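# Flip the bar-code-down carton and restack it aligned

## Task

A carton at the top of a stack is resting with its bar code facing down. Flip it so the bar code faces up, and set it back on top of a stack. It must face the same direction as the cartons beneath it and sit aligned with them. Open the gripper so the carton rests on the stack by itself, because a carton that stays in place only while the robot holds it does not count. Finish by releasing it and moving the grippers away.

## Robot and tools

ROBOT. There are two arms, left_arm and right_arm, each ending in a two-finger gripper. In the scene frame the origin is on the table top midway between the arms, +z is up and +x points out over the table. left_arm sits on the +y side, with its base at (-0.029, +0.335, 0). right_arm's base is at (+0.025, -0.293, 0). The names left and right are only labels and have nothing to do with the sides of a camera image. A gripper's fingers extend along its own +z axis and close along its own y axis. end_effector_position is the point between the finger pads, about 1 cm short of the fingertips. Joint ranges in rad, from base to hand: waist -2.618 to 3.054, shoulder 0 to 3.142, elbow 0 to 3.142, wrist pitch -1.571 to 1.571, wrist yaw -1.571 to 1.571, wrist roll -2.094 to 2.094.

ROW FORMAT. Every motion command uses a row of 16 numbers that covers both arms, even when only one arm moves. The first 8 numbers are left_arm's x, y, z, qw, qx, qy, qz, opening. The next 8 are the same fields for right_arm. x, y, z is an absolute target position for end_effector_position, in metres, in the scene frame. qw..qz is an absolute orientation quaternion with w first, also in the scene frame. Opening ranges from -1 (closed) to +1 (fully open, 0.094 m). To keep an arm still, resend the exact position and quaternion from the last result it reported before stopping, along with the opening it should keep. To hold an orientation, send the same quaternion in every row rather than copying the reported one, which can drift.

TOOLS.
- execute_actions(actions): a list of actions run in sequence. Each action is a table of 1 to 15 rows, and each row is applied for one control step of 1/30 s. A table with fewer than 15 rows repeats its last row until 15 steps have passed. An empty list runs nothing and just returns the current state and images. An action is rejected for both arms if any target lies more than 0.6 m from that gripper's current position along any of the gripper's own axes. If an action is malformed, or the first action fails that check against the latest reported state, the whole call is rejected and nothing moves.
- move(target, speed, blocking): target is one 16-number row of absolute poses. Each gripper travels in a straight line toward its pose, turning the shorter way, and both paths finish together after 0.5 to 10 s. A path still unfinished at 10 s stops short. speed is the top path speed in m/s, from 0.002 to 0.5, with a default of 0.25. The turning rate is capped at twice that value in rad/s. Paths do not avoid obstacles or the other arm, and a gripper can lag behind its path, wander off it, or overshoot the speed, especially with the arm nearly straight. Faster contact hits harder, and a target placed beyond the contact point presses harder. The opening is applied as the move begins. With blocking=false the result comes back after 0.5 s while the motion continues. After that, call wait or stop before sending further rows or moves.
- wait(seconds): 0 to 10 s. Each arm keeps its last command, and the wait ends early if a running move finishes.
- stop(): brakes a running move to a halt. Braking needs distance, and the fingers keep moving.
- zoom_image(camera, region): camera is cam_head_left or cam_head_right. region is [x0, y0, x1, y1] in pixels of that camera's full 504x504 image, with (0,0) at the top left and a maximum size of 504 by 504.
- read_manual(section): returns the URDF licence texts. "licences" is the only section.
- finished_scene(scene): ends the scene whose number is passed, after the last command has been held. It cannot be undone. Replying without calling a tool also ends things.

CONTROLLER BEHAVIOUR. At every step the commanded pose is clipped to within 70 mm and 16 degrees of the measured pose. A distant target can therefore take several actions to reach, and after an action the arm stops at its last clipped pose. Send the remaining distance in the next action. When position and orientation cannot both be met, position wins. Motions often end a centimetre or more away from the target, usually too low. The reported hand position can also be off, more so at long reach. Elbows stop just short of fully straight.

RESULTS. Each result contains a state line, 'left_arm: … | right_arm: …', giving each gripper's position and quaternion. It also has 'Hand target' lines showing the pose each controller is currently driving toward, grip_measured (the measured finger opening on the command scale), Joint positions (the last value is the opening in metres), joint torques (offset and noisy), and camera images. Calls that ran actions also list positions at some steps, with HELD marking steps where an arm was held back. 'pose unreachable' means a clearance check changed or blocked that arm's command. A move adds a 'move:' line giving the ending (done, off_target, moving, held, fault), each gripper's distance from its target, and limits: paced means the target was clipped, and held means some steps were blocked and the arm may then move faster than the set speed. FAULT and MOTOR HOT lines report stops and heating. MOTOR HOT appears at 75 °C. At 90 °C that arm halts for 10 s. At 100 °C it goes limp and falls.

GRIPPING. Fingers go to the opening you command, read on the grip_measured scale. To hold something, command about 0.03 below grip_measured. For this task the pad force is capped at roughly 13 to 25 N, so a carton can slip. Grip it near its centre and avoid fast moves or jerks while holding it. Readings can be off by about 1 mm. Something may occasionally tug on the held carton or bump a loose one.

CAMERAS. cam_head_left and cam_head_right are head cameras at about x -0.25, z 0.79, looking forward and down at the table. Each result includes calibration for them as pinhole plus radial distortion, with T_world_to_cam in metres, and the values may be slightly off.

AVOID. Do not let the arms collide or push on each other. Do not knock or drop anything off the table. Avoid slamming the carton down, hard pushes, and letting it slip or fall. Keep holds short to limit motor heat. After placing the carton, open the gripper, lift away, and confirm the carton sits flat and aligned before ending the scene.

Each tool is called after "Emit:" as name(argument=value, ...) on one line, values as JSON.

## Session

Emit:
execute_actions(actions=[])

Scene clock: 0.00 s.
left_arm: end_effector_position=(+0.4578, +0.1975, +0.3428) grip_measured=+1.000 end_effector_quat_wxyz=(+0.184, -0.315, +0.687, -0.629) | right_arm: end_effector_position=(+0.1477, +0.1131, +0.3008) grip_measured=+1.000 end_effector_quat_wxyz=(+0.280, +0.177, +0.877, +0.347)
Joint positions: left_arm=[-0.157  1.687  1.455  0.021  0.83  -1.558  0.094] | right_arm=[ 1.365  1.605  1.679 -0.917  0.632  1.675  0.094]
Joint velocities: left_arm=[-0.012 -0.002  0.007 -0.007  0.051 -0.037  0.   ] | right_arm=[-0.002 -0.012 -0.017 -0.022 -0.037 -0.037  0.   ]
Joint torques (N m, as the arm reports them, + toward a larger angle): no reading
Motor temperatures (°C, as the motors report them): left_arm=[29 27 26 29 26 28] | right_arm=[28 27 29 26 29 27]
Hand target (left_arm): +0.455, +0.197, +0.354; +0.194, -0.304, +0.685, -0.633
Hand target (right_arm): +0.149, +0.110, +0.304; +0.286, +0.176, +0.877, +0.344

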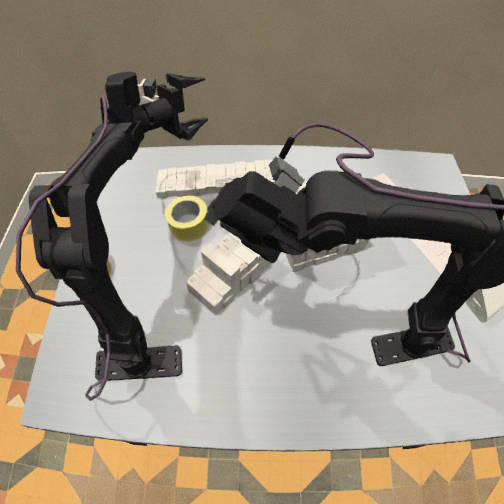

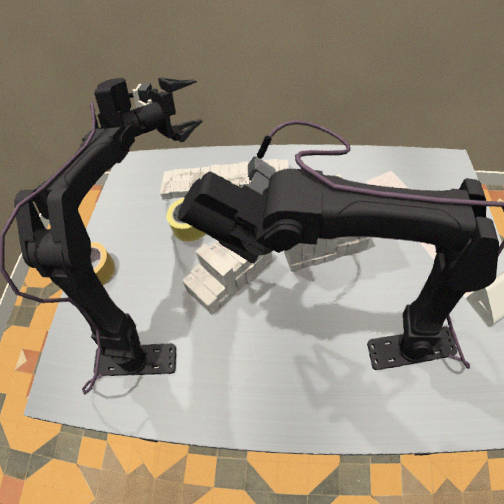

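Emit:
move(target=[0.22, 0.46, 0.30, 0.383, -0.2, 0.9, 0.08, 0.22, -0.45, 0.30, 0.37, 0.24, 0.89, -0.1, 1, 1], speed=0.002)

Scene clock: 24.57 s.
left_arm: end_effector_position=(+0.4564, +0.1975, +0.3371) grip_measured=+0.221 end_effector_quat_wxyz=(+0.182, -0.315, +0.694, -0.621) | right_arm: end_effector_position=(+0.1399, +0.1172, +0.3048) grip_measured=+1.000 end_effector_quat_wxyz=(+0.274, +0.194, +0.869, +0.364)
Joint positions: left_arm=[-0.157  1.687  1.455 -0.01   0.83  -1.53   0.057] | right_arm=[ 1.392  1.605  1.679 -0.9    0.652  1.728  0.094]
Joint velocities: left_arm=[-0.002  0.002  0.002 -0.007 -0.037  0.066  0.   ] | right_arm=[ 0.012 -0.022 -0.002 -0.051 -0.037 -0.037  0.   ]
Joint torques (N m, as the arm reports them, + toward a larger angle): left_arm=[ 0.77 -7.81  7.85  1.7   0.08  0.07] | right_arm=[ 0.89 -7.77  7.73  1.16  0.51  0.01]
Motor temperatures (°C, as the motors report them): left_arm=[29 30 28 33 26 28] | right_arm=[29 29 31 29 29 27]
Hand target (left_arm): +0.454, +0.202, +0.342; +0.189, -0.314, +0.694, -0.619
Hand target (right_arm): +0.137, +0.116, +0.302; +0.281, +0.190, +0.869, +0.360
Off the commanded pose (left_arm): 0.355 m, 90 deg.
Off the commanded pose (right_arm): 0.621 m, 136 deg.
move: off_target (left_arm, right_arm; path cut at 10 s)

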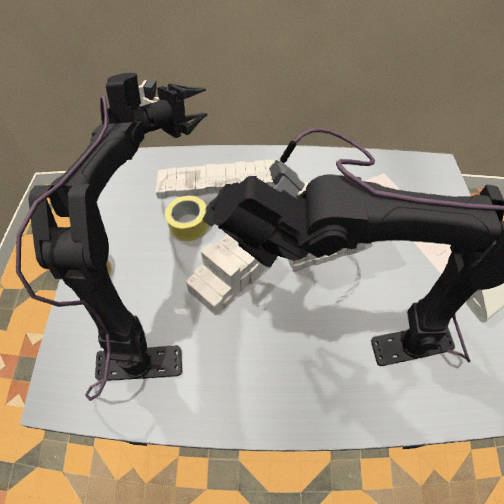

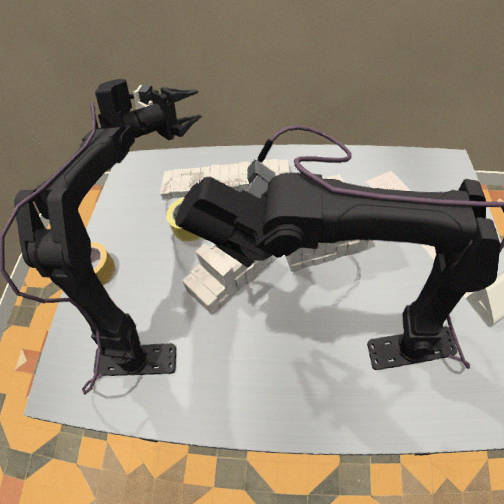

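That row was mis-ordered (the left opening was missing) and the speed was too low. Resending with the correct layout to clear the view.

Emit:
move(target=[0.24, 0.46, 0.30, 0.37, -0.24, 0.89, 0.1, 1, 0.24, -0.45, 0.30, 0.37, 0.24, 0.89, -0.1, 1], speed=0.35)

Scene clock: 31.50 s.
left_arm: end_effector_position=(+0.2440, +0.4533, +0.2915) grip_measured=+1.000 end_effector_quat_wxyz=(+0.351, -0.236, +0.902, +0.089) | right_arm: end_effector_position=(+0.2421, -0.4520, +0.3043) grip_measured=+1.000 end_effector_quat_wxyz=(+0.382, +0.232, +0.886, -0.124)
Joint positions: left_arm=[ 0.194  1.133  1.377 -1.081 -0.113 -0.132  0.094] | right_arm=[-0.855  0.983  1.305 -1.069 -0.091 -0.142  0.094]
Joint velocities: left_arm=[ 0.002 -0.002 -0.017 -0.081  0.007 -0.037  0.   ] | right_arm=[-0.002  0.007  0.007 -0.007 -0.051 -0.022  0.   ]
Joint torques (N m, as the arm reports them, + toward a larger angle): left_arm=[ 1.07 -3.12  5.77  1.82 -0.24  0.03] | right_arm=[-0.91  0.15  7.29  1.38 -0.11 -0.03]
Motor temperatures (°C, as the motors report them): left_arm=[29 30 28 33 26 28] | right_arm=[29 29 31 29 29 27]
Hand target (left_arm): +0.242, +0.458, +0.298; +0.366, -0.240, +0.894, +0.099
Hand target (right_arm): +0.244, -0.455, +0.299; +0.377, +0.233, +0.888, -0.120
Off the commanded pose (left_arm): 0.012 m, 3 deg.
Off the commanded pose (right_arm): 0.005 m, 3 deg.
move: off_target (left_arm, right_arm)

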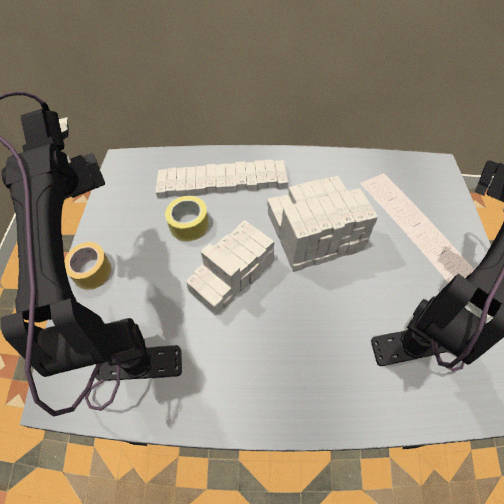

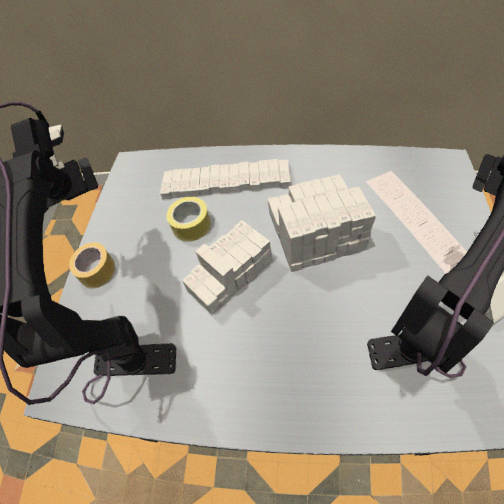

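Emit:
zoom_image(camera="cam_head_left", region=[255, 165, 385, 280])

Emit:
zoom_image(camera="cam_head_left", region=[175, 210, 285, 320])

Emit:
zoom_image(camera="cam_head_left", region=[145, 145, 300, 205])

Emit:
zoom_image(camera="cam_head_right", region=[255, 165, 385, 280])

Region (255, 165, 385, 280) of cam_head_left's 504x504 image, scaled by 3.877, with more detail than that image has; it fills the top 446 rows of this view, and the rest is white.

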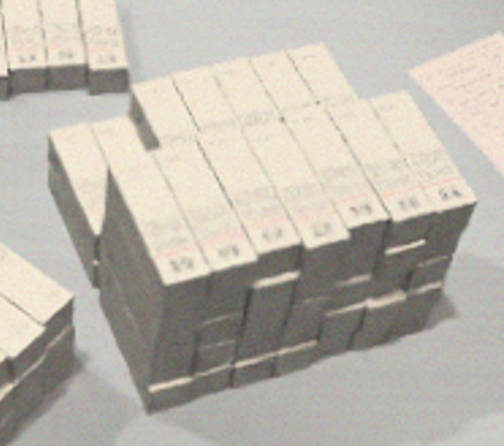

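Region (175, 210, 285, 320) of cam_head_left's 504x504 image, scaled by 4.582, with more detail than that image has.

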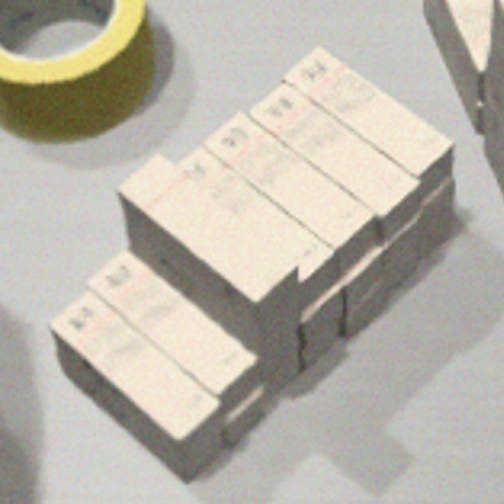

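Region (145, 145, 300, 205) of cam_head_left's 504x504 image, scaled by 3.252, with more detail than that image has; it fills the top 195 rows of this view, and the rest is white.

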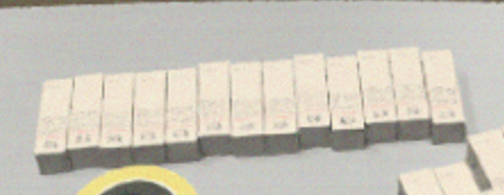

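Region (255, 165, 385, 280) of cam_head_right's 504x504 image, scaled by 3.877, with more detail than that image has; it fills the top 446 rows of this view, and the rest is white.

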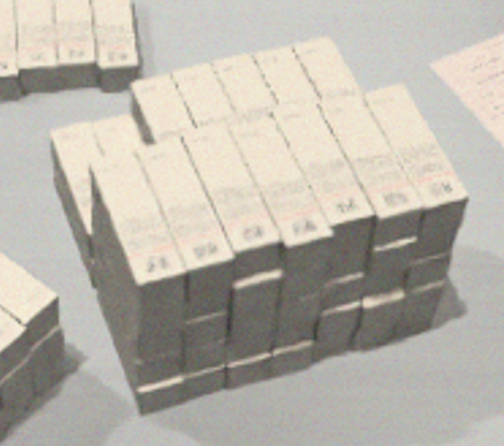

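Emit:
zoom_image(camera="cam_head_left", region=[190, 230, 260, 300])

Emit:
zoom_image(camera="cam_head_right", region=[185, 230, 255, 300])

Emit:
zoom_image(camera="cam_head_right", region=[175, 210, 285, 320])

Region (190, 230, 260, 300) of cam_head_left's 504x504 image, scaled by 7.200, with more detail than that image has.

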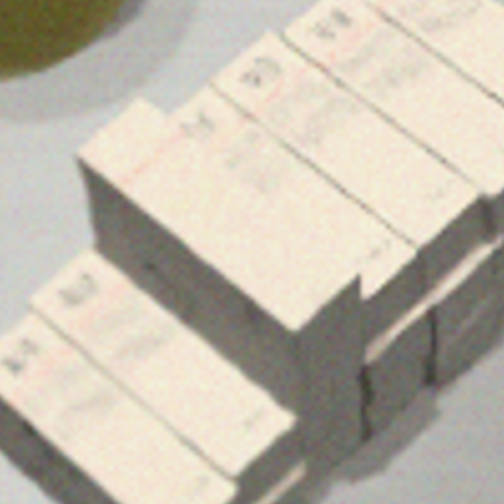

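Region (185, 230, 255, 300) of cam_head_right's 504x504 image, scaled by 7.200, with more detail than that image has.

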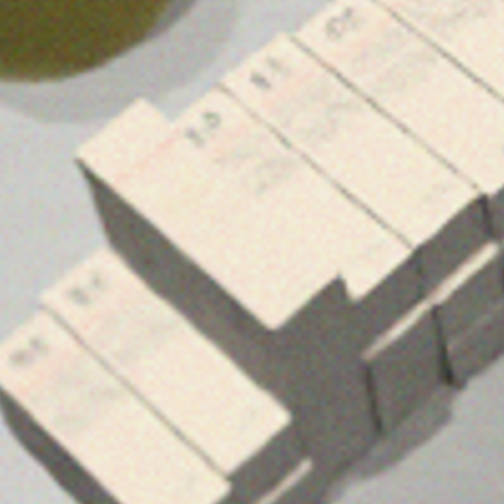

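Region (175, 210, 285, 320) of cam_head_right's 504x504 image, scaled by 4.582, with more detail than that image has.

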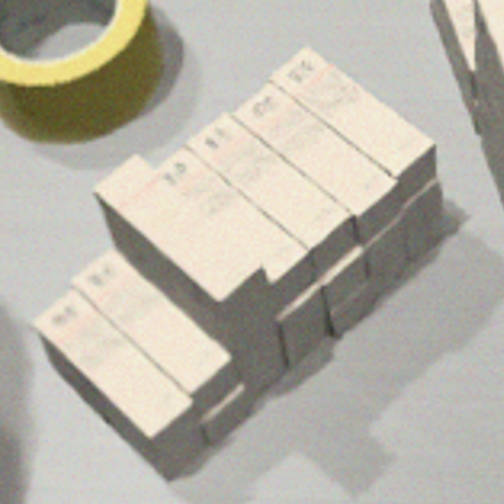

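Emit:
move(target=[0.244, 0.4533, 0.2915, 0.351, -0.236, 0.902, 0.089, 1, 0.1895, 0.150, 0.15, 0.1189, -0.4088, 0.9032, 0.0538, 0.2], speed=0.35)

Scene clock: 154.40 s.
left_arm: end_effector_position=(+0.2440, +0.4534, +0.2916) grip_measured=+1.000 end_effector_quat_wxyz=(+0.351, -0.235, +0.902, +0.089) | right_arm: end_effector_position=(+0.1891, +0.1532, +0.1423) grip_measured=+0.201 end_effector_quat_wxyz=(+0.128, -0.405, +0.903, +0.065)
Joint positions: left_arm=[ 0.194  1.133  1.377 -1.081 -0.113 -0.131  0.094] | right_arm=[ 1.094  2.132  2.046 -1.216  0.101  0.397  0.056]
Joint velocities: left_arm=[-0.022 -0.022 -0.022 -0.007 -0.037  0.007  0.   ] | right_arm=[-0.002 -0.002  0.002 -0.051 -0.022 -0.066 -0.   ]
Joint torques (N m, as the arm reports them, + toward a larger angle): left_arm=[ 0.04 -1.8   6.53  1.59 -0.1  -0.02] | right_arm=[  0.39 -11.91  10.93   0.48   0.01  -0.01]
Motor temperatures (°C, as the motors report them): left_arm=[29 28 28 37 26 28] | right_arm=[29 27 32 35 29 27]
Hand target (left_arm): +0.244, +0.453, +0.291; +0.351, -0.236, +0.902, +0.089
Hand target (right_arm): +0.187, +0.157, +0.148; +0.130, -0.409, +0.900, +0.069
Off the commanded pose (left_arm): 0.000 m, 0 deg.
Off the commanded pose (right_arm): 0.008 m, 2 deg.
move: done

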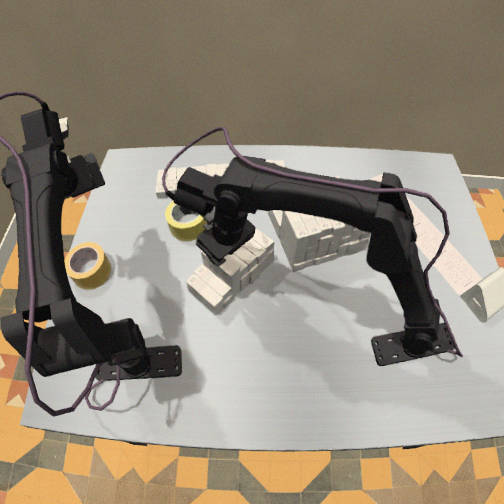

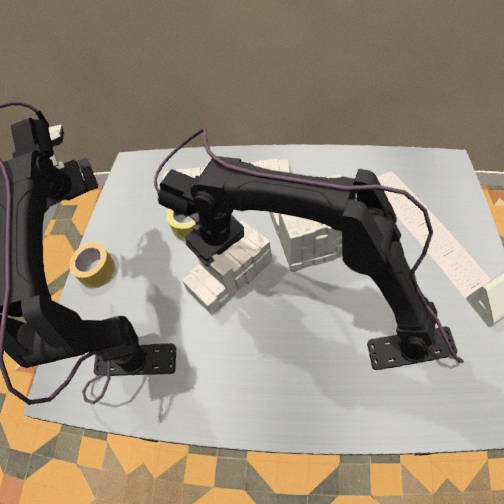

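Emit:
zoom_image(camera="cam_head_left", region=[175, 200, 285, 310])

Emit:
zoom_image(camera="cam_head_right", region=[170, 200, 280, 310])

Region (175, 200, 285, 310) of cam_head_left's 504x504 image, scaled by 4.582, with more detail than that image has.

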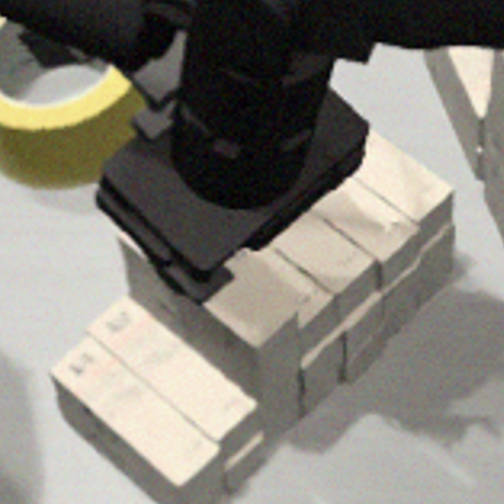

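Region (170, 200, 280, 310) of cam_head_right's 504x504 image, scaled by 4.582, with more detail than that image has.

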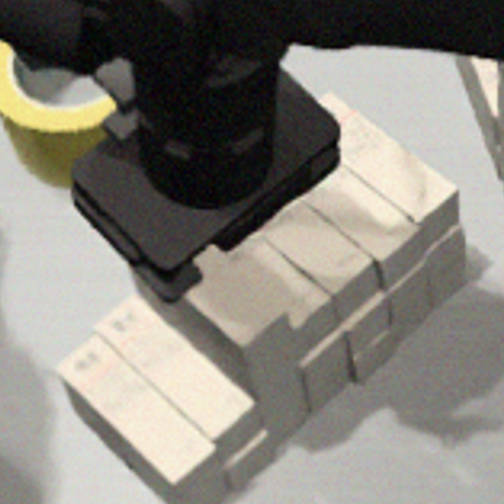

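Emit:
zoom_image(camera="cam_head_left", region=[365, 300, 465, 380])

Emit:
zoom_image(camera="cam_head_left", region=[90, 320, 190, 400])

Emit:
zoom_image(camera="cam_head_right", region=[362, 305, 462, 385])

Emit:
zoom_image(camera="cam_head_right", region=[85, 320, 185, 400])

Region (365, 300, 465, 380) of cam_head_left's 504x504 image, scaled by 5.040, with more detail than that image has; it fills the top 403 rows of this view, and the rest is white.

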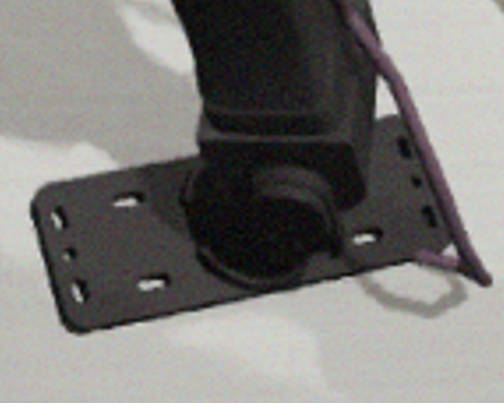

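Region (90, 320, 190, 400) of cam_head_left's 504x504 image, scaled by 5.040, with more detail than that image has; it fills the top 403 rows of this view, and the rest is white.

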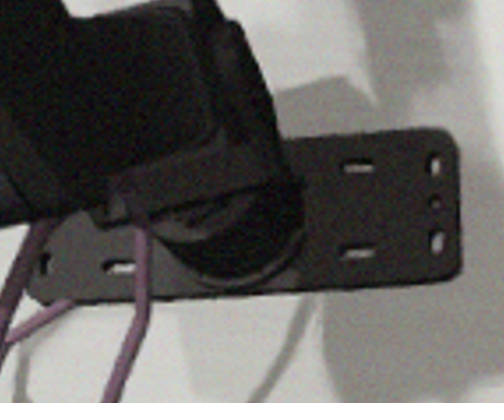

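Region (362, 305, 462, 385) of cam_head_right's 504x504 image, scaled by 5.040, with more detail than that image has; it fills the top 403 rows of this view, and the rest is white.

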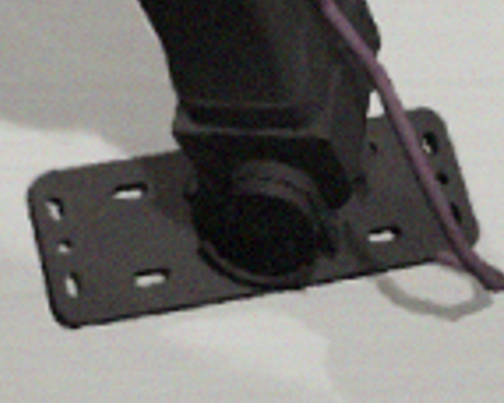

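Region (85, 320, 185, 400) of cam_head_right's 504x504 image, scaled by 5.040, with more detail than that image has; it fills the top 403 rows of this view, and the rest is white.

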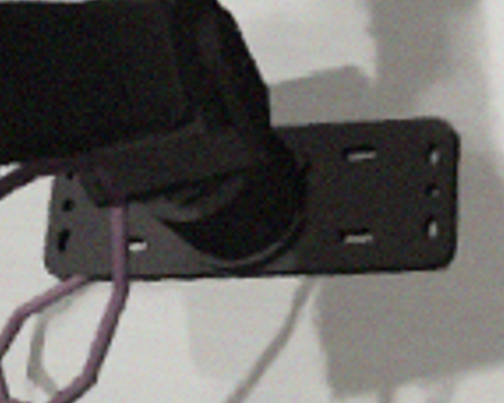

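Emit:
move(target=[0.244, 0.4533, 0.2915, 0.351, -0.236, 0.902, 0.089, 1, 0.1785, 0.143, 0.125, 0.1189, -0.4088, 0.9032, 0.0538, 0.7], speed=0.1)

Emit:
zoom_image(camera="cam_head_left", region=[175, 210, 285, 320])

Emit:
zoom_image(camera="cam_head_right", region=[170, 210, 280, 320])

Scene clock: 245.20 s.
left_arm: end_effector_position=(+0.2440, +0.4534, +0.2916) grip_measured=+1.000 end_effector_quat_wxyz=(+0.351, -0.235, +0.902, +0.089) | right_arm: end_effector_position=(+0.1821, +0.1433, +0.1189) grip_measured=+0.698 end_effector_quat_wxyz=(+0.111, -0.408, +0.905, +0.048)
Joint positions: left_arm=[ 0.194  1.133  1.377 -1.081 -0.113 -0.131  0.094] | right_arm=[ 1.101  2.119  1.945 -1.174  0.1    0.402  0.08 ]
Joint velocities: left_arm=[-0.002 -0.012 -0.012 -0.007 -0.037 -0.037  0.   ] | right_arm=[-0.002  0.012 -0.002  0.007 -0.081 -0.066  0.   ]
Joint torques (N m, as the arm reports them, + toward a larger angle): left_arm=[ 0.07 -1.86  6.56  1.58 -0.06 -0.02] | right_arm=[  0.72 -14.66   6.44   0.65   0.14   0.02]
Motor temperatures (°C, as the motors report them): left_arm=[29 28 29 38 26 28] | right_arm=[29 35 35 31 29 27]
Hand target (left_arm): +0.244, +0.453, +0.291; +0.351, -0.236, +0.902, +0.089
Hand target (right_arm): +0.179, +0.143, +0.125; +0.119, -0.409, +0.903, +0.054
Off the commanded pose (left_arm): 0.000 m, 0 deg.
Off the commanded pose (right_arm): 0.007 m, 1 deg.
move: done

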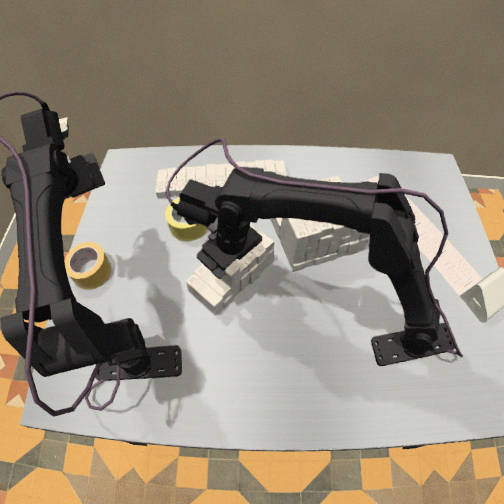

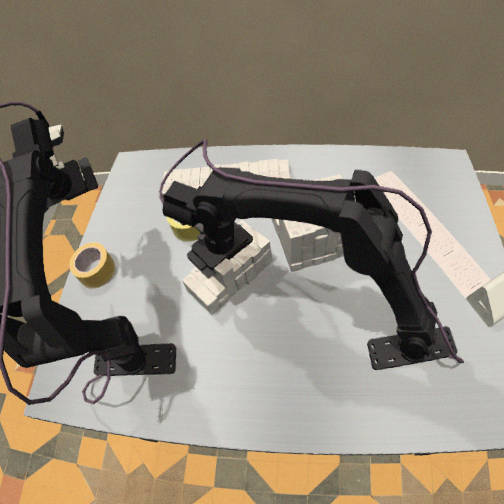

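Region (175, 210, 285, 320) of cam_head_left's 504x504 image, scaled by 4.582, with more detail than that image has.

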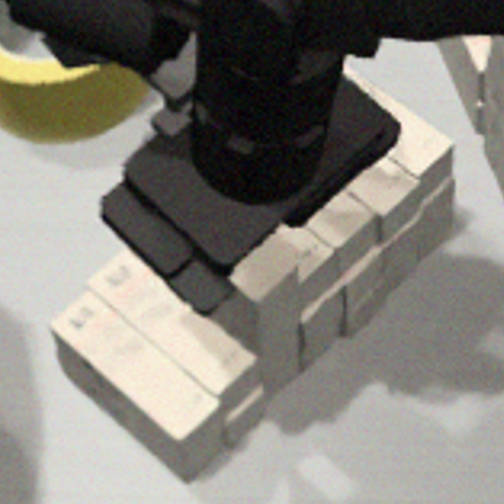

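Region (170, 210, 280, 320) of cam_head_right's 504x504 image, scaled by 4.582, with more detail than that image has.

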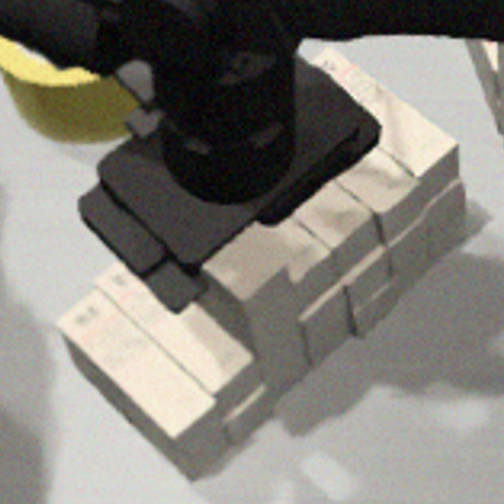

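Emit:
move(target=[0.244, 0.4533, 0.2915, 0.351, -0.236, 0.902, 0.089, 1, 0.177, 0.143, 0.102, 0.1189, -0.4088, 0.9032, 0.0538, 0.3], speed=0.04)

Emit:
zoom_image(camera="cam_head_right", region=[170, 210, 280, 320])

Scene clock: 272.17 s.
left_arm: end_effector_position=(+0.2440, +0.4534, +0.2916) grip_measured=+1.000 end_effector_quat_wxyz=(+0.351, -0.235, +0.902, +0.089) | right_arm: end_effector_position=(+0.1808, +0.1427, +0.1036) grip_measured=+0.301 end_effector_quat_wxyz=(+0.115, -0.408, +0.904, +0.050)
Joint positions: left_arm=[ 0.194  1.133  1.377 -1.081 -0.113 -0.131  0.094] | right_arm=[ 1.105  2.104  1.859 -1.096  0.104  0.405  0.061]
Joint velocities: left_arm=[ 0.002  0.012 -0.002 -0.022  0.037 -0.022  0.   ] | right_arm=[-0.002 -0.007 -0.012 -0.007 -0.051 -0.051 -0.001]
Joint torques (N m, as the arm reports them, + toward a larger angle): left_arm=[ 0.07 -1.95  6.56  1.59 -0.1  -0.01] | right_arm=[  0.79 -13.65   5.29   0.7    0.07   0.09]
Motor temperatures (°C, as the motors report them): left_arm=[29 28 29 38 26 28] | right_arm=[29 38 33 31 29 27]
Hand target (left_arm): +0.244, +0.453, +0.291; +0.351, -0.236, +0.902, +0.089
Hand target (right_arm): +0.177, +0.143, +0.102; +0.119, -0.409, +0.903, +0.054
Off the commanded pose (left_arm): 0.000 m, 0 deg.
Off the commanded pose (right_arm): 0.004 m, 1 deg.
move: done

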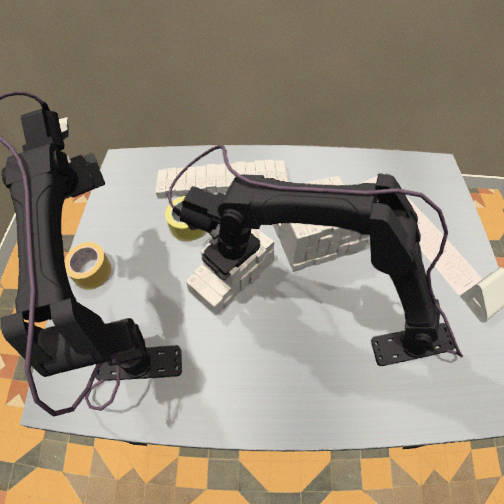

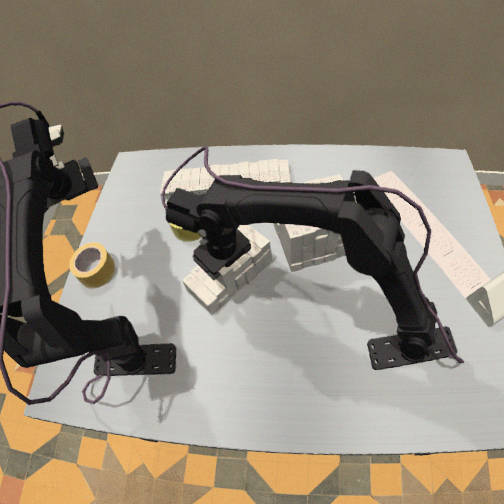

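Region (170, 210, 280, 320) of cam_head_right's 504x504 image, scaled by 4.582, with more detail than that image has.

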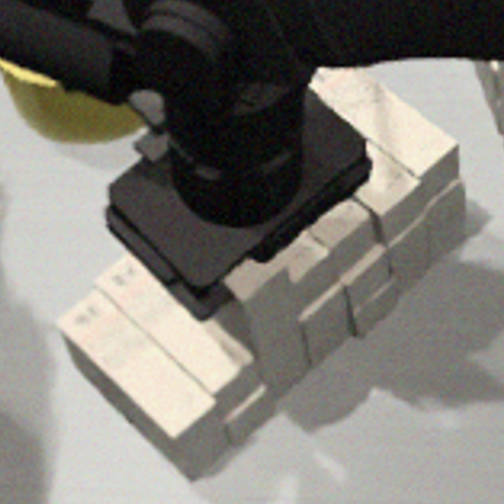

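Emit:
execute_actions(actions=[[[0.244,0.4533,0.2915,0.351,-0.236,0.902,0.089,1,0.176,0.143,0.101,0.1189,-0.4088,0.9032,0.0538,0.3],[0.244,0.4533,0.2915,0.351,-0.236,0.902,0.089,1,0.176,0.143,0.100,0.1189,-0.4088,0.9032,0.0538,0.3],[0.244,0.4533,0.2915,0.351,-0.236,0.902,0.089,1,0.176,0.143,0.099,0.1189,-0.4088,0.9032,0.0538,0.3],[0.244,0.4533,0.2915,0.351,-0.236,0.902,0.089,1,0.176,0.143,0.098,0.1189,-0.4088,0.9032,0.0538,0.3],[0.244,0.4533,0.2915,0.351,-0.236,0.902,0.089,1,0.176,0.143,0.097,0.1189,-0.4088,0.9032,0.0538,0.3],[0.244,0.4533,0.2915,0.351,-0.236,0.902,0.089,1,0.176,0.143,0.096,0.1189,-0.4088,0.9032,0.0538,0.3],[0.244,0.4533,0.2915,0.351,-0.236,0.902,0.089,1,0.176,0.143,0.095,0.1189,-0.4088,0.9032,0.0538,0.3],[0.244,0.4533,0.2915,0.351,-0.236,0.902,0.089,1,0.176,0.143,0.094,0.1189,-0.4088,0.9032,0.0538,0.3],[0.244,0.4533,0.2915,0.351,-0.236,0.902,0.089,1,0.176,0.143,0.093,0.1189,-0.4088,0.9032,0.0538,0.3],[0.244,0.4533,0.2915,0.351,-0.236,0.902,0.089,1,0.176,0.143,0.092,0.1189,-0.4088,0.9032,0.0538,0.3],[0.244,0.4533,0.2915,0.351,-0.236,0.902,0.089,1,0.176,0.143,0.091,0.1189,-0.4088,0.9032,0.0538,0.3]]])

Scene clock: 282.90 s.
left_arm: end_effector_position=(+0.2440, +0.4534, +0.2916) grip_measured=+1.000 end_effector_quat_wxyz=(+0.351, -0.235, +0.902, +0.089) | right_arm: end_effector_position=(+0.1813, +0.1437, +0.1029) grip_measured=+0.301 end_effector_quat_wxyz=(+0.125, -0.406, +0.903, +0.055)
Joint positions: left_arm=[ 0.194  1.133  1.377 -1.081 -0.113 -0.131  0.094] | right_arm=[ 1.108  2.087  1.825 -1.058  0.113  0.408  0.061]
Joint velocities: left_arm=[-0.007  0.007  0.012  0.051 -0.051 -0.022  0.   ] | right_arm=[ 0.002  0.002 -0.012 -0.007 -0.007  0.051  0.001]
Joint torques (N m, as the arm reports them, + toward a larger angle): left_arm=[ 0.   -1.76  6.57  1.59 -0.07 -0.03] | right_arm=[  0.69 -12.25   4.78   0.78   0.01   0.08]
Motor temperatures (°C, as the motors report them): left_arm=[29 28 29 38 26 28] | right_arm=[29 38 33 31 29 27]
Hand target (left_arm): +0.244, +0.453, +0.291; +0.351, -0.236, +0.902, +0.089
Hand target (right_arm): +0.176, +0.143, +0.091; +0.118, -0.409, +0.903, +0.053
Off the commanded pose (left_arm): 0.000 m, 0 deg.
Off the commanded pose (right_arm): 0.013 m, 1 deg.
Step readings (end_effector_position):
0: left_arm (+0.2440, +0.4534, +0.2916) | right_arm (+0.1812, +0.1434, +0.1038)
1: left_arm (+0.2440, +0.4534, +0.2916) | right_arm (+0.1812, +0.1435, +0.1038)
2: left_arm (+0.2440, +0.4534, +0.2916) | right_arm (+0.1812, +0.1437, +0.1038)
4: left_arm (+0.2440, +0.4534, +0.2916) | right_arm (+0.1815, +0.1437, +0.1033)
8: left_arm (+0.2440, +0.4534, +0.2916) | right_arm (+0.1813, +0.1437, +0.1031)
15: end_effector_position above

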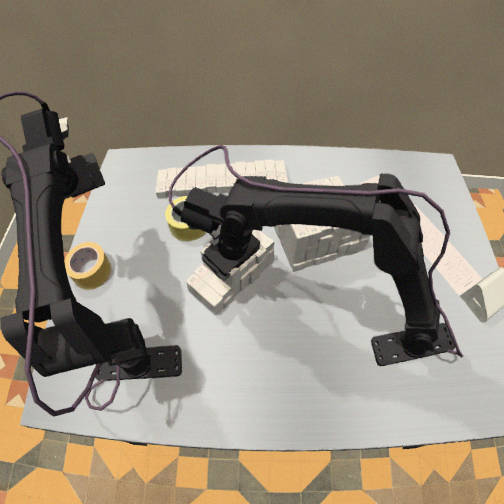

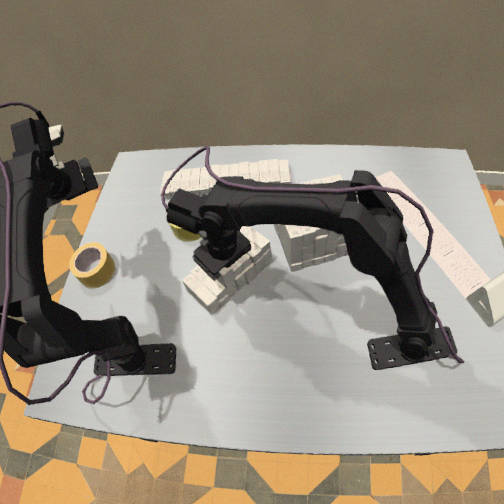

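Emit:
execute_actions(actions=[[[0.244,0.4533,0.2915,0.351,-0.236,0.902,0.089,1,0.176,0.143,0.096,0.1189,-0.4088,0.9032,0.0538,0.3],[0.244,0.4533,0.2915,0.351,-0.236,0.902,0.089,1,0.176,0.143,0.100,0.1189,-0.4088,0.9032,0.0538,0.3],[0.244,0.4533,0.2915,0.351,-0.236,0.902,0.089,1,0.176,0.143,0.104,0.1189,-0.4088,0.9032,0.0538,0.3],[0.244,0.4533,0.2915,0.351,-0.236,0.902,0.089,1,0.176,0.143,0.107,0.1189,-0.4088,0.9032,0.0538,0.3],[0.244,0.4533,0.2915,0.351,-0.236,0.902,0.089,1,0.176,0.143,0.110,0.1189,-0.4088,0.9032,0.0538,0.3],[0.244,0.4533,0.2915,0.351,-0.236,0.902,0.089,1,0.175,0.143,0.112,0.1189,-0.4088,0.9032,0.0538,0.3],[0.244,0.4533,0.2915,0.351,-0.236,0.902,0.089,1,0.174,0.143,0.114,0.1189,-0.4088,0.9032,0.0538,0.3],[0.244,0.4533,0.2915,0.351,-0.236,0.902,0.089,1,0.173,0.143,0.115,0.1189,-0.4088,0.9032,0.0538,0.3],[0.244,0.4533,0.2915,0.351,-0.236,0.902,0.089,1,0.172,0.143,0.115,0.1189,-0.4088,0.9032,0.0538,0.3]]])

Scene clock: 297.13 s.
left_arm: end_effector_position=(+0.2440, +0.4534, +0.2916) grip_measured=+1.000 end_effector_quat_wxyz=(+0.351, -0.235, +0.902, +0.089) | right_arm: end_effector_position=(+0.1763, +0.1389, +0.1038) grip_measured=+0.301 end_effector_quat_wxyz=(+0.117, -0.408, +0.904, +0.046)
Joint positions: left_arm=[ 0.194  1.133  1.377 -1.081 -0.113 -0.131  0.094] | right_arm=[ 1.116  2.087  1.834 -1.093  0.114  0.414  0.061]
Joint velocities: left_arm=[ 0.007  0.012 -0.002  0.022 -0.007  0.007  0.   ] | right_arm=[ 0.012  0.002  0.007  0.051 -0.007  0.007 -0.001]
Joint torques (N m, as the arm reports them, + toward a larger angle): left_arm=[-0.03 -1.81  6.64  1.62 -0.08 -0.02] | right_arm=[  0.78 -12.81  10.82   0.35  -0.02   0.07]
Motor temperatures (°C, as the motors report them): left_arm=[29 28 29 38 26 28] | right_arm=[29 38 32 31 29 27]
Hand target (left_arm): +0.244, +0.453, +0.291; +0.351, -0.236, +0.902, +0.089
Hand target (right_arm): +0.172, +0.143, +0.115; +0.119, -0.409, +0.903, +0.054
Off the commanded pose (left_arm): 0.000 m, 0 deg.
Off the commanded pose (right_arm): 0.013 m, 1 deg.
Step readings (end_effector_position):
0: left_arm (+0.2440, +0.4534, +0.2916) | right_arm (+0.1821, +0.1453, +0.1032)
1: left_arm (+0.2440, +0.4534, +0.2916) | right_arm (+0.1821, +0.1453, +0.1032)
2: left_arm (+0.2440, +0.4534, +0.2916) | right_arm (+0.1821, +0.1452, +0.1032)
4: left_arm (+0.2440, +0.4534, +0.2916) | right_arm (+0.1820, +0.1448, +0.1031)
8: left_arm (+0.2440, +0.4534, +0.2916) | right_arm (+0.1811, +0.1430, +0.1049)
15: end_effector_position above

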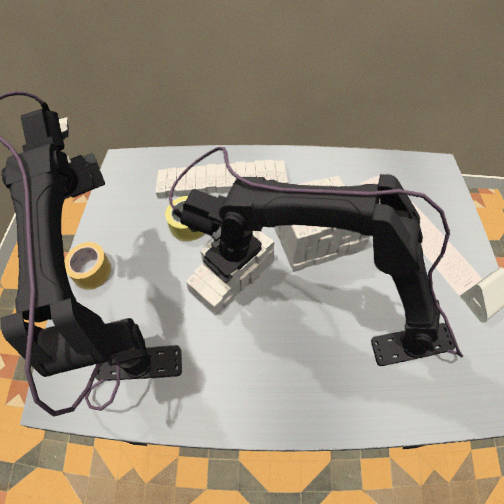

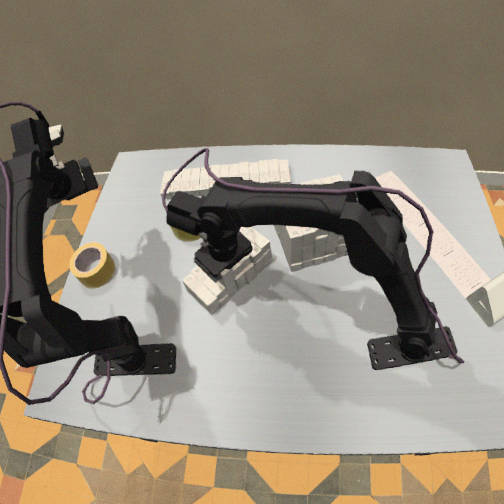

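Emit:
execute_actions(actions=[[[0.244,0.4533,0.2915,0.351,-0.236,0.902,0.089,1,0.173,0.144,0.116,0.1189,-0.4088,0.9032,0.0538,0.3],[0.244,0.4533,0.2915,0.351,-0.236,0.902,0.089,1,0.173,0.145,0.117,0.1189,-0.4088,0.9032,0.0538,0.3],[0.244,0.4533,0.2915,0.351,-0.236,0.902,0.089,1,0.173,0.146,0.118,0.1189,-0.4088,0.9032,0.0538,0.3],[0.244,0.4533,0.2915,0.351,-0.236,0.902,0.089,1,0.173,0.146,0.119,0.1189,-0.4088,0.9032,0.0538,0.3],[0.244,0.4533,0.2915,0.351,-0.236,0.902,0.089,1,0.173,0.146,0.120,0.1189,-0.4088,0.9032,0.0538,0.3]]])

Emit:
zoom_image(camera="cam_head_right", region=[170, 210, 280, 320])

Scene clock: 312.37 s.
left_arm: end_effector_position=(+0.2440, +0.4534, +0.2916) grip_measured=+1.000 end_effector_quat_wxyz=(+0.351, -0.235, +0.902, +0.089) | right_arm: end_effector_position=(+0.1764, +0.1410, +0.1155) grip_measured=+0.301 end_effector_quat_wxyz=(+0.118, -0.407, +0.904, +0.050)
Joint positions: left_arm=[ 0.194  1.133  1.377 -1.081 -0.113 -0.131  0.094] | right_arm=[ 1.116  2.087  1.879 -1.129  0.111  0.416  0.061]
Joint velocities: left_arm=[-0.012 -0.017 -0.007 -0.051  0.051  0.066  0.   ] | right_arm=[-0.002  0.002 -0.007  0.051  0.022  0.081 -0.   ]
Joint torques (N m, as the arm reports them, + toward a larger angle): left_arm=[-0.03 -1.89  6.56  1.6  -0.09 -0.01] | right_arm=[  0.85 -11.67  10.83   0.42   0.02   0.09]
Motor temperatures (°C, as the motors report them): left_arm=[29 28 29 39 26 28] | right_arm=[29 38 34 31 29 27]
Hand target (left_arm): +0.244, +0.453, +0.291; +0.351, -0.236, +0.902, +0.089
Hand target (right_arm): +0.173, +0.146, +0.120; +0.119, -0.409, +0.903, +0.054
Off the commanded pose (left_arm): 0.000 m, 0 deg.
Off the commanded pose (right_arm): 0.008 m, 0 deg.
Step readings (end_effector_position):
0: left_arm (+0.2440, +0.4534, +0.2916) | right_arm (+0.1762, +0.1388, +0.1038)
1: left_arm (+0.2440, +0.4534, +0.2916) | right_arm (+0.1762, +0.1388, +0.1043)
2: left_arm (+0.2440, +0.4534, +0.2916) | right_arm (+0.1761, +0.1388, +0.1053)
4: left_arm (+0.2440, +0.4534, +0.2916) | right_arm (+0.1761, +0.1394, +0.1088)
8: left_arm (+0.2440, +0.4534, +0.2916) | right_arm (+0.1770, +0.1427, +0.1155)
15: end_effector_position above

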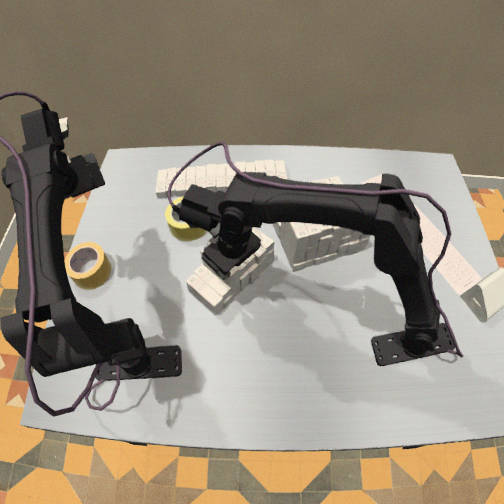

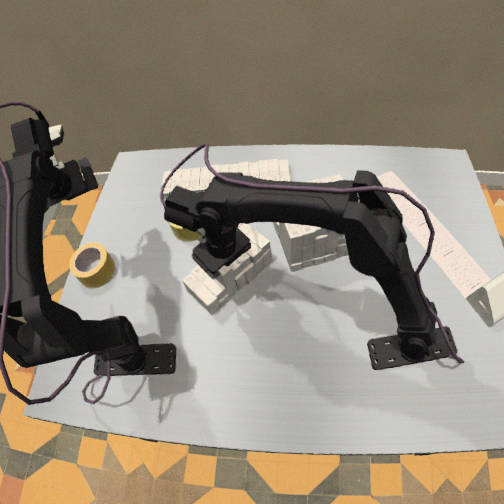

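Region (170, 210, 280, 320) of cam_head_right's 504x504 image, scaled by 4.582, with more detail than that image has.

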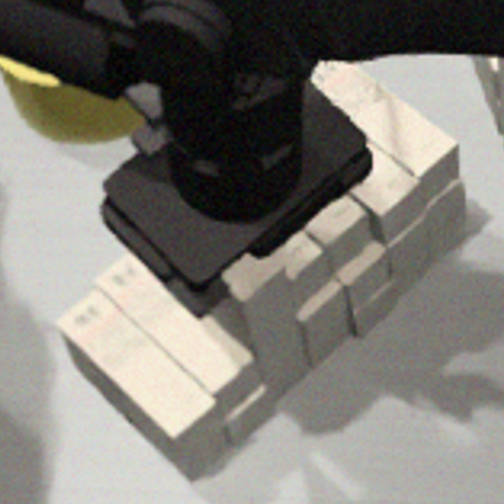

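Emit:
execute_actions(actions=[[[0.244,0.4533,0.2915,0.351,-0.236,0.902,0.089,1,0.173,0.146,0.117,0.1189,-0.4088,0.9032,0.0538,0.2],[0.244,0.4533,0.2915,0.351,-0.236,0.902,0.089,1,0.173,0.146,0.117,0.1189,-0.4088,0.9032,0.0538,0.1],[0.244,0.4533,0.2915,0.351,-0.236,0.902,0.089,1,0.173,0.146,0.117,0.1189,-0.4088,0.9032,0.0538,0.0],[0.244,0.4533,0.2915,0.351,-0.236,0.902,0.089,1,0.173,0.146,0.117,0.1189,-0.4088,0.9032,0.0538,-0.07],[0.244,0.4533,0.2915,0.351,-0.236,0.902,0.089,1,0.173,0.146,0.117,0.1189,-0.4088,0.9032,0.0538,-0.14],[0.244,0.4533,0.2915,0.351,-0.236,0.902,0.089,1,0.173,0.146,0.117,0.1189,-0.4088,0.9032,0.0538,-0.2],[0.244,0.4533,0.2915,0.351,-0.236,0.902,0.089,1,0.173,0.146,0.117,0.1189,-0.4088,0.9032,0.0538,-0.25],[0.244,0.4533,0.2915,0.351,-0.236,0.902,0.089,1,0.173,0.146,0.117,0.1189,-0.4088,0.9032,0.0538,-0.3],[0.244,0.4533,0.2915,0.351,-0.236,0.902,0.089,1,0.173,0.146,0.117,0.1189,-0.4088,0.9032,0.0538,-0.34],[0.244,0.4533,0.2915,0.351,-0.236,0.902,0.089,1,0.173,0.146,0.117,0.1189,-0.4088,0.9032,0.0538,-0.38],[0.244,0.4533,0.2915,0.351,-0.236,0.902,0.089,1,0.173,0.146,0.117,0.1189,-0.4088,0.9032,0.0538,-0.42],[0.244,0.4533,0.2915,0.351,-0.236,0.902,0.089,1,0.173,0.146,0.117,0.1189,-0.4088,0.9032,0.0538,-0.46],[0.244,0.4533,0.2915,0.351,-0.236,0.902,0.089,1,0.173,0.146,0.117,0.1189,-0.4088,0.9032,0.0538,-0.5],[0.244,0.4533,0.2915,0.351,-0.236,0.902,0.089,1,0.173,0.146,0.117,0.1189,-0.4088,0.9032,0.0538,-0.55]]])

Emit:
execute_actions(actions=[])

Emit:
zoom_image(camera="cam_head_right", region=[170, 210, 280, 320])

Scene clock: 330.73 s.
left_arm: end_effector_position=(+0.2440, +0.4534, +0.2916) grip_measured=+1.000 end_effector_quat_wxyz=(+0.351, -0.235, +0.902, +0.089) | right_arm: end_effector_position=(+0.1758, +0.1403, +0.1153) grip_measured=-0.401 end_effector_quat_wxyz=(+0.117, -0.407, +0.905, +0.050)
Joint positions: left_arm=[ 0.194  1.133  1.377 -1.081 -0.113 -0.131  0.094] | right_arm=[ 1.116  2.087  1.879 -1.132  0.109  0.417  0.028]
Joint velocities: left_arm=[ 0.002  0.002  0.012  0.007 -0.022 -0.051  0.   ] | right_arm=[-0.017 -0.012  0.012  0.007 -0.007  0.022 -0.   ]
Joint torques (N m, as the arm reports them, + toward a larger angle): left_arm=[ 0.   -1.89  6.56  1.59 -0.08 -0.01] | right_arm=[  0.86 -11.54   9.76   0.5    0.03   0.09]
Motor temperatures (°C, as the motors report them): left_arm=[29 28 30 39 26 28] | right_arm=[29 37 35 30 29 27]
Hand target (left_arm): +0.244, +0.453, +0.291; +0.351, -0.236, +0.902, +0.089
Hand target (right_arm): +0.173, +0.146, +0.117; +0.119, -0.409, +0.903, +0.054
Off the commanded pose (left_arm): 0.000 m, 0 deg.
Off the commanded pose (right_arm): 0.007 m, 1 deg.
Step readings (end_effector_position):
0: left_arm (+0.2440, +0.4534, +0.2916) | right_arm (+0.1761, +0.1402, +0.1153)
1: left_arm (+0.2440, +0.4534, +0.2916) | right_arm (+0.1761, +0.1402, +0.1153)
2: left_arm (+0.2440, +0.4534, +0.2916) | right_arm (+0.1761, +0.1402, +0.1153)
4: left_arm (+0.2440, +0.4534, +0.2916) | right_arm (+0.1760, +0.1403, +0.1153)
8: left_arm (+0.2440, +0.4534, +0.2916) | right_arm (+0.1759, +0.1403, +0.1153)
15: end_effector_position above

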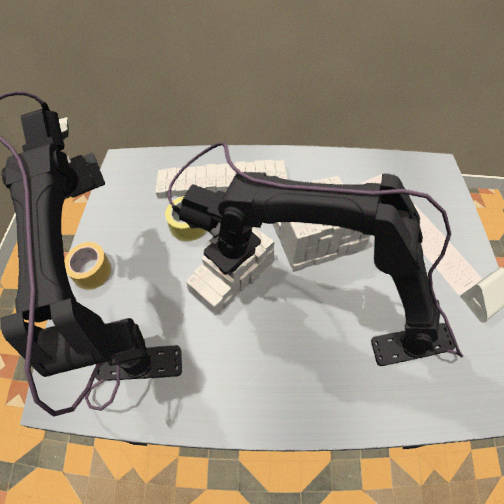

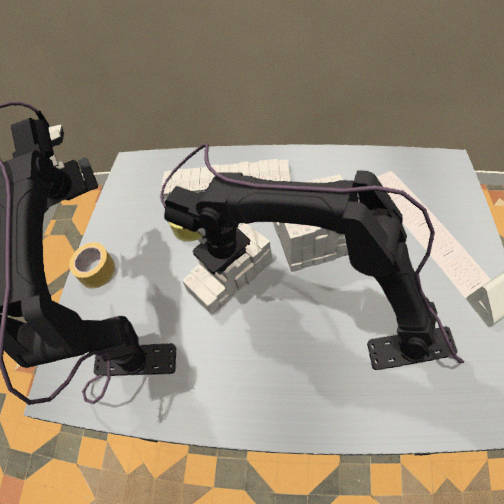

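Scene clock: 330.73 s.
left_arm: end_effector_position=(+0.2440, +0.4534, +0.2916) grip_measured=+1.000 end_effector_quat_wxyz=(+0.351, -0.235, +0.902, +0.089) | right_arm: end_effector_position=(+0.1758, +0.1403, +0.1153) grip_measured=-0.401 end_effector_quat_wxyz=(+0.117, -0.407, +0.905, +0.050)
Joint positions: left_arm=[ 0.194  1.133  1.377 -1.081 -0.113 -0.131  0.094] | right_arm=[ 1.116  2.087  1.879 -1.132  0.109  0.417  0.028]
Joint velocities: left_arm=[ 0.002  0.002  0.012  0.007 -0.022 -0.051  0.   ] | right_arm=[-0.017 -0.012  0.012  0.007 -0.007  0.022 -0.   ]
Joint torques (N m, as the arm reports them, + toward a larger angle): left_arm=[ 0.   -1.89  6.56  1.59 -0.08 -0.01] | right_arm=[  0.86 -11.54   9.76   0.5    0.03   0.09]
Motor temperatures (°C, as the motors report them): left_arm=[29 28 30 39 26 28] | right_arm=[29 37 35 30 29 27]
Hand target (left_arm): +0.244, +0.453, +0.291; +0.351, -0.236, +0.902, +0.089
Hand target (right_arm): +0.173, +0.146, +0.117; +0.119, -0.409, +0.903, +0.054
Off the commanded pose (left_arm): 0.000 m, 0 deg.
Off the commanded pose (right_arm): 0.007 m, 1 deg.

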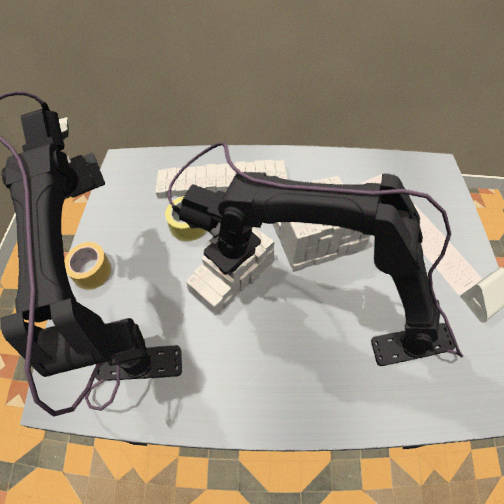

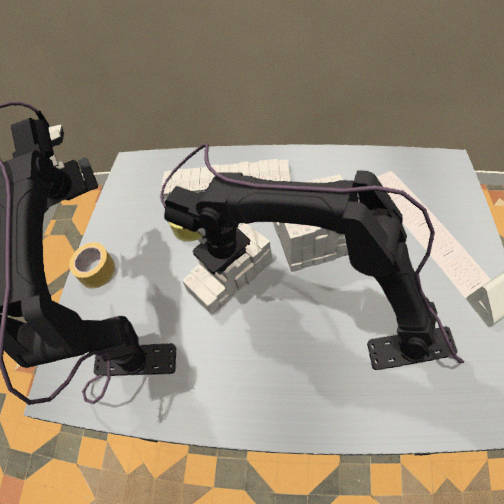

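Region (170, 210, 280, 320) of cam_head_right's 504x504 image, scaled by 4.582, with more detail than that image has.

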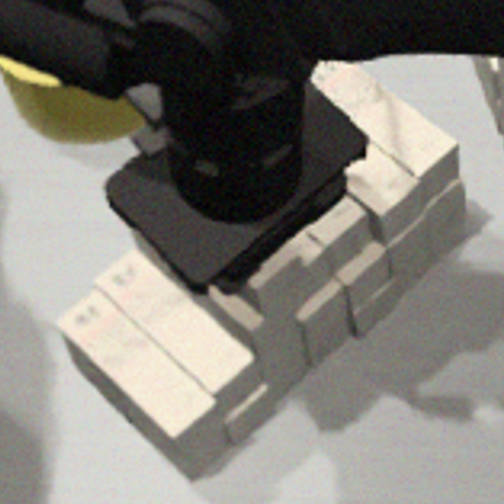

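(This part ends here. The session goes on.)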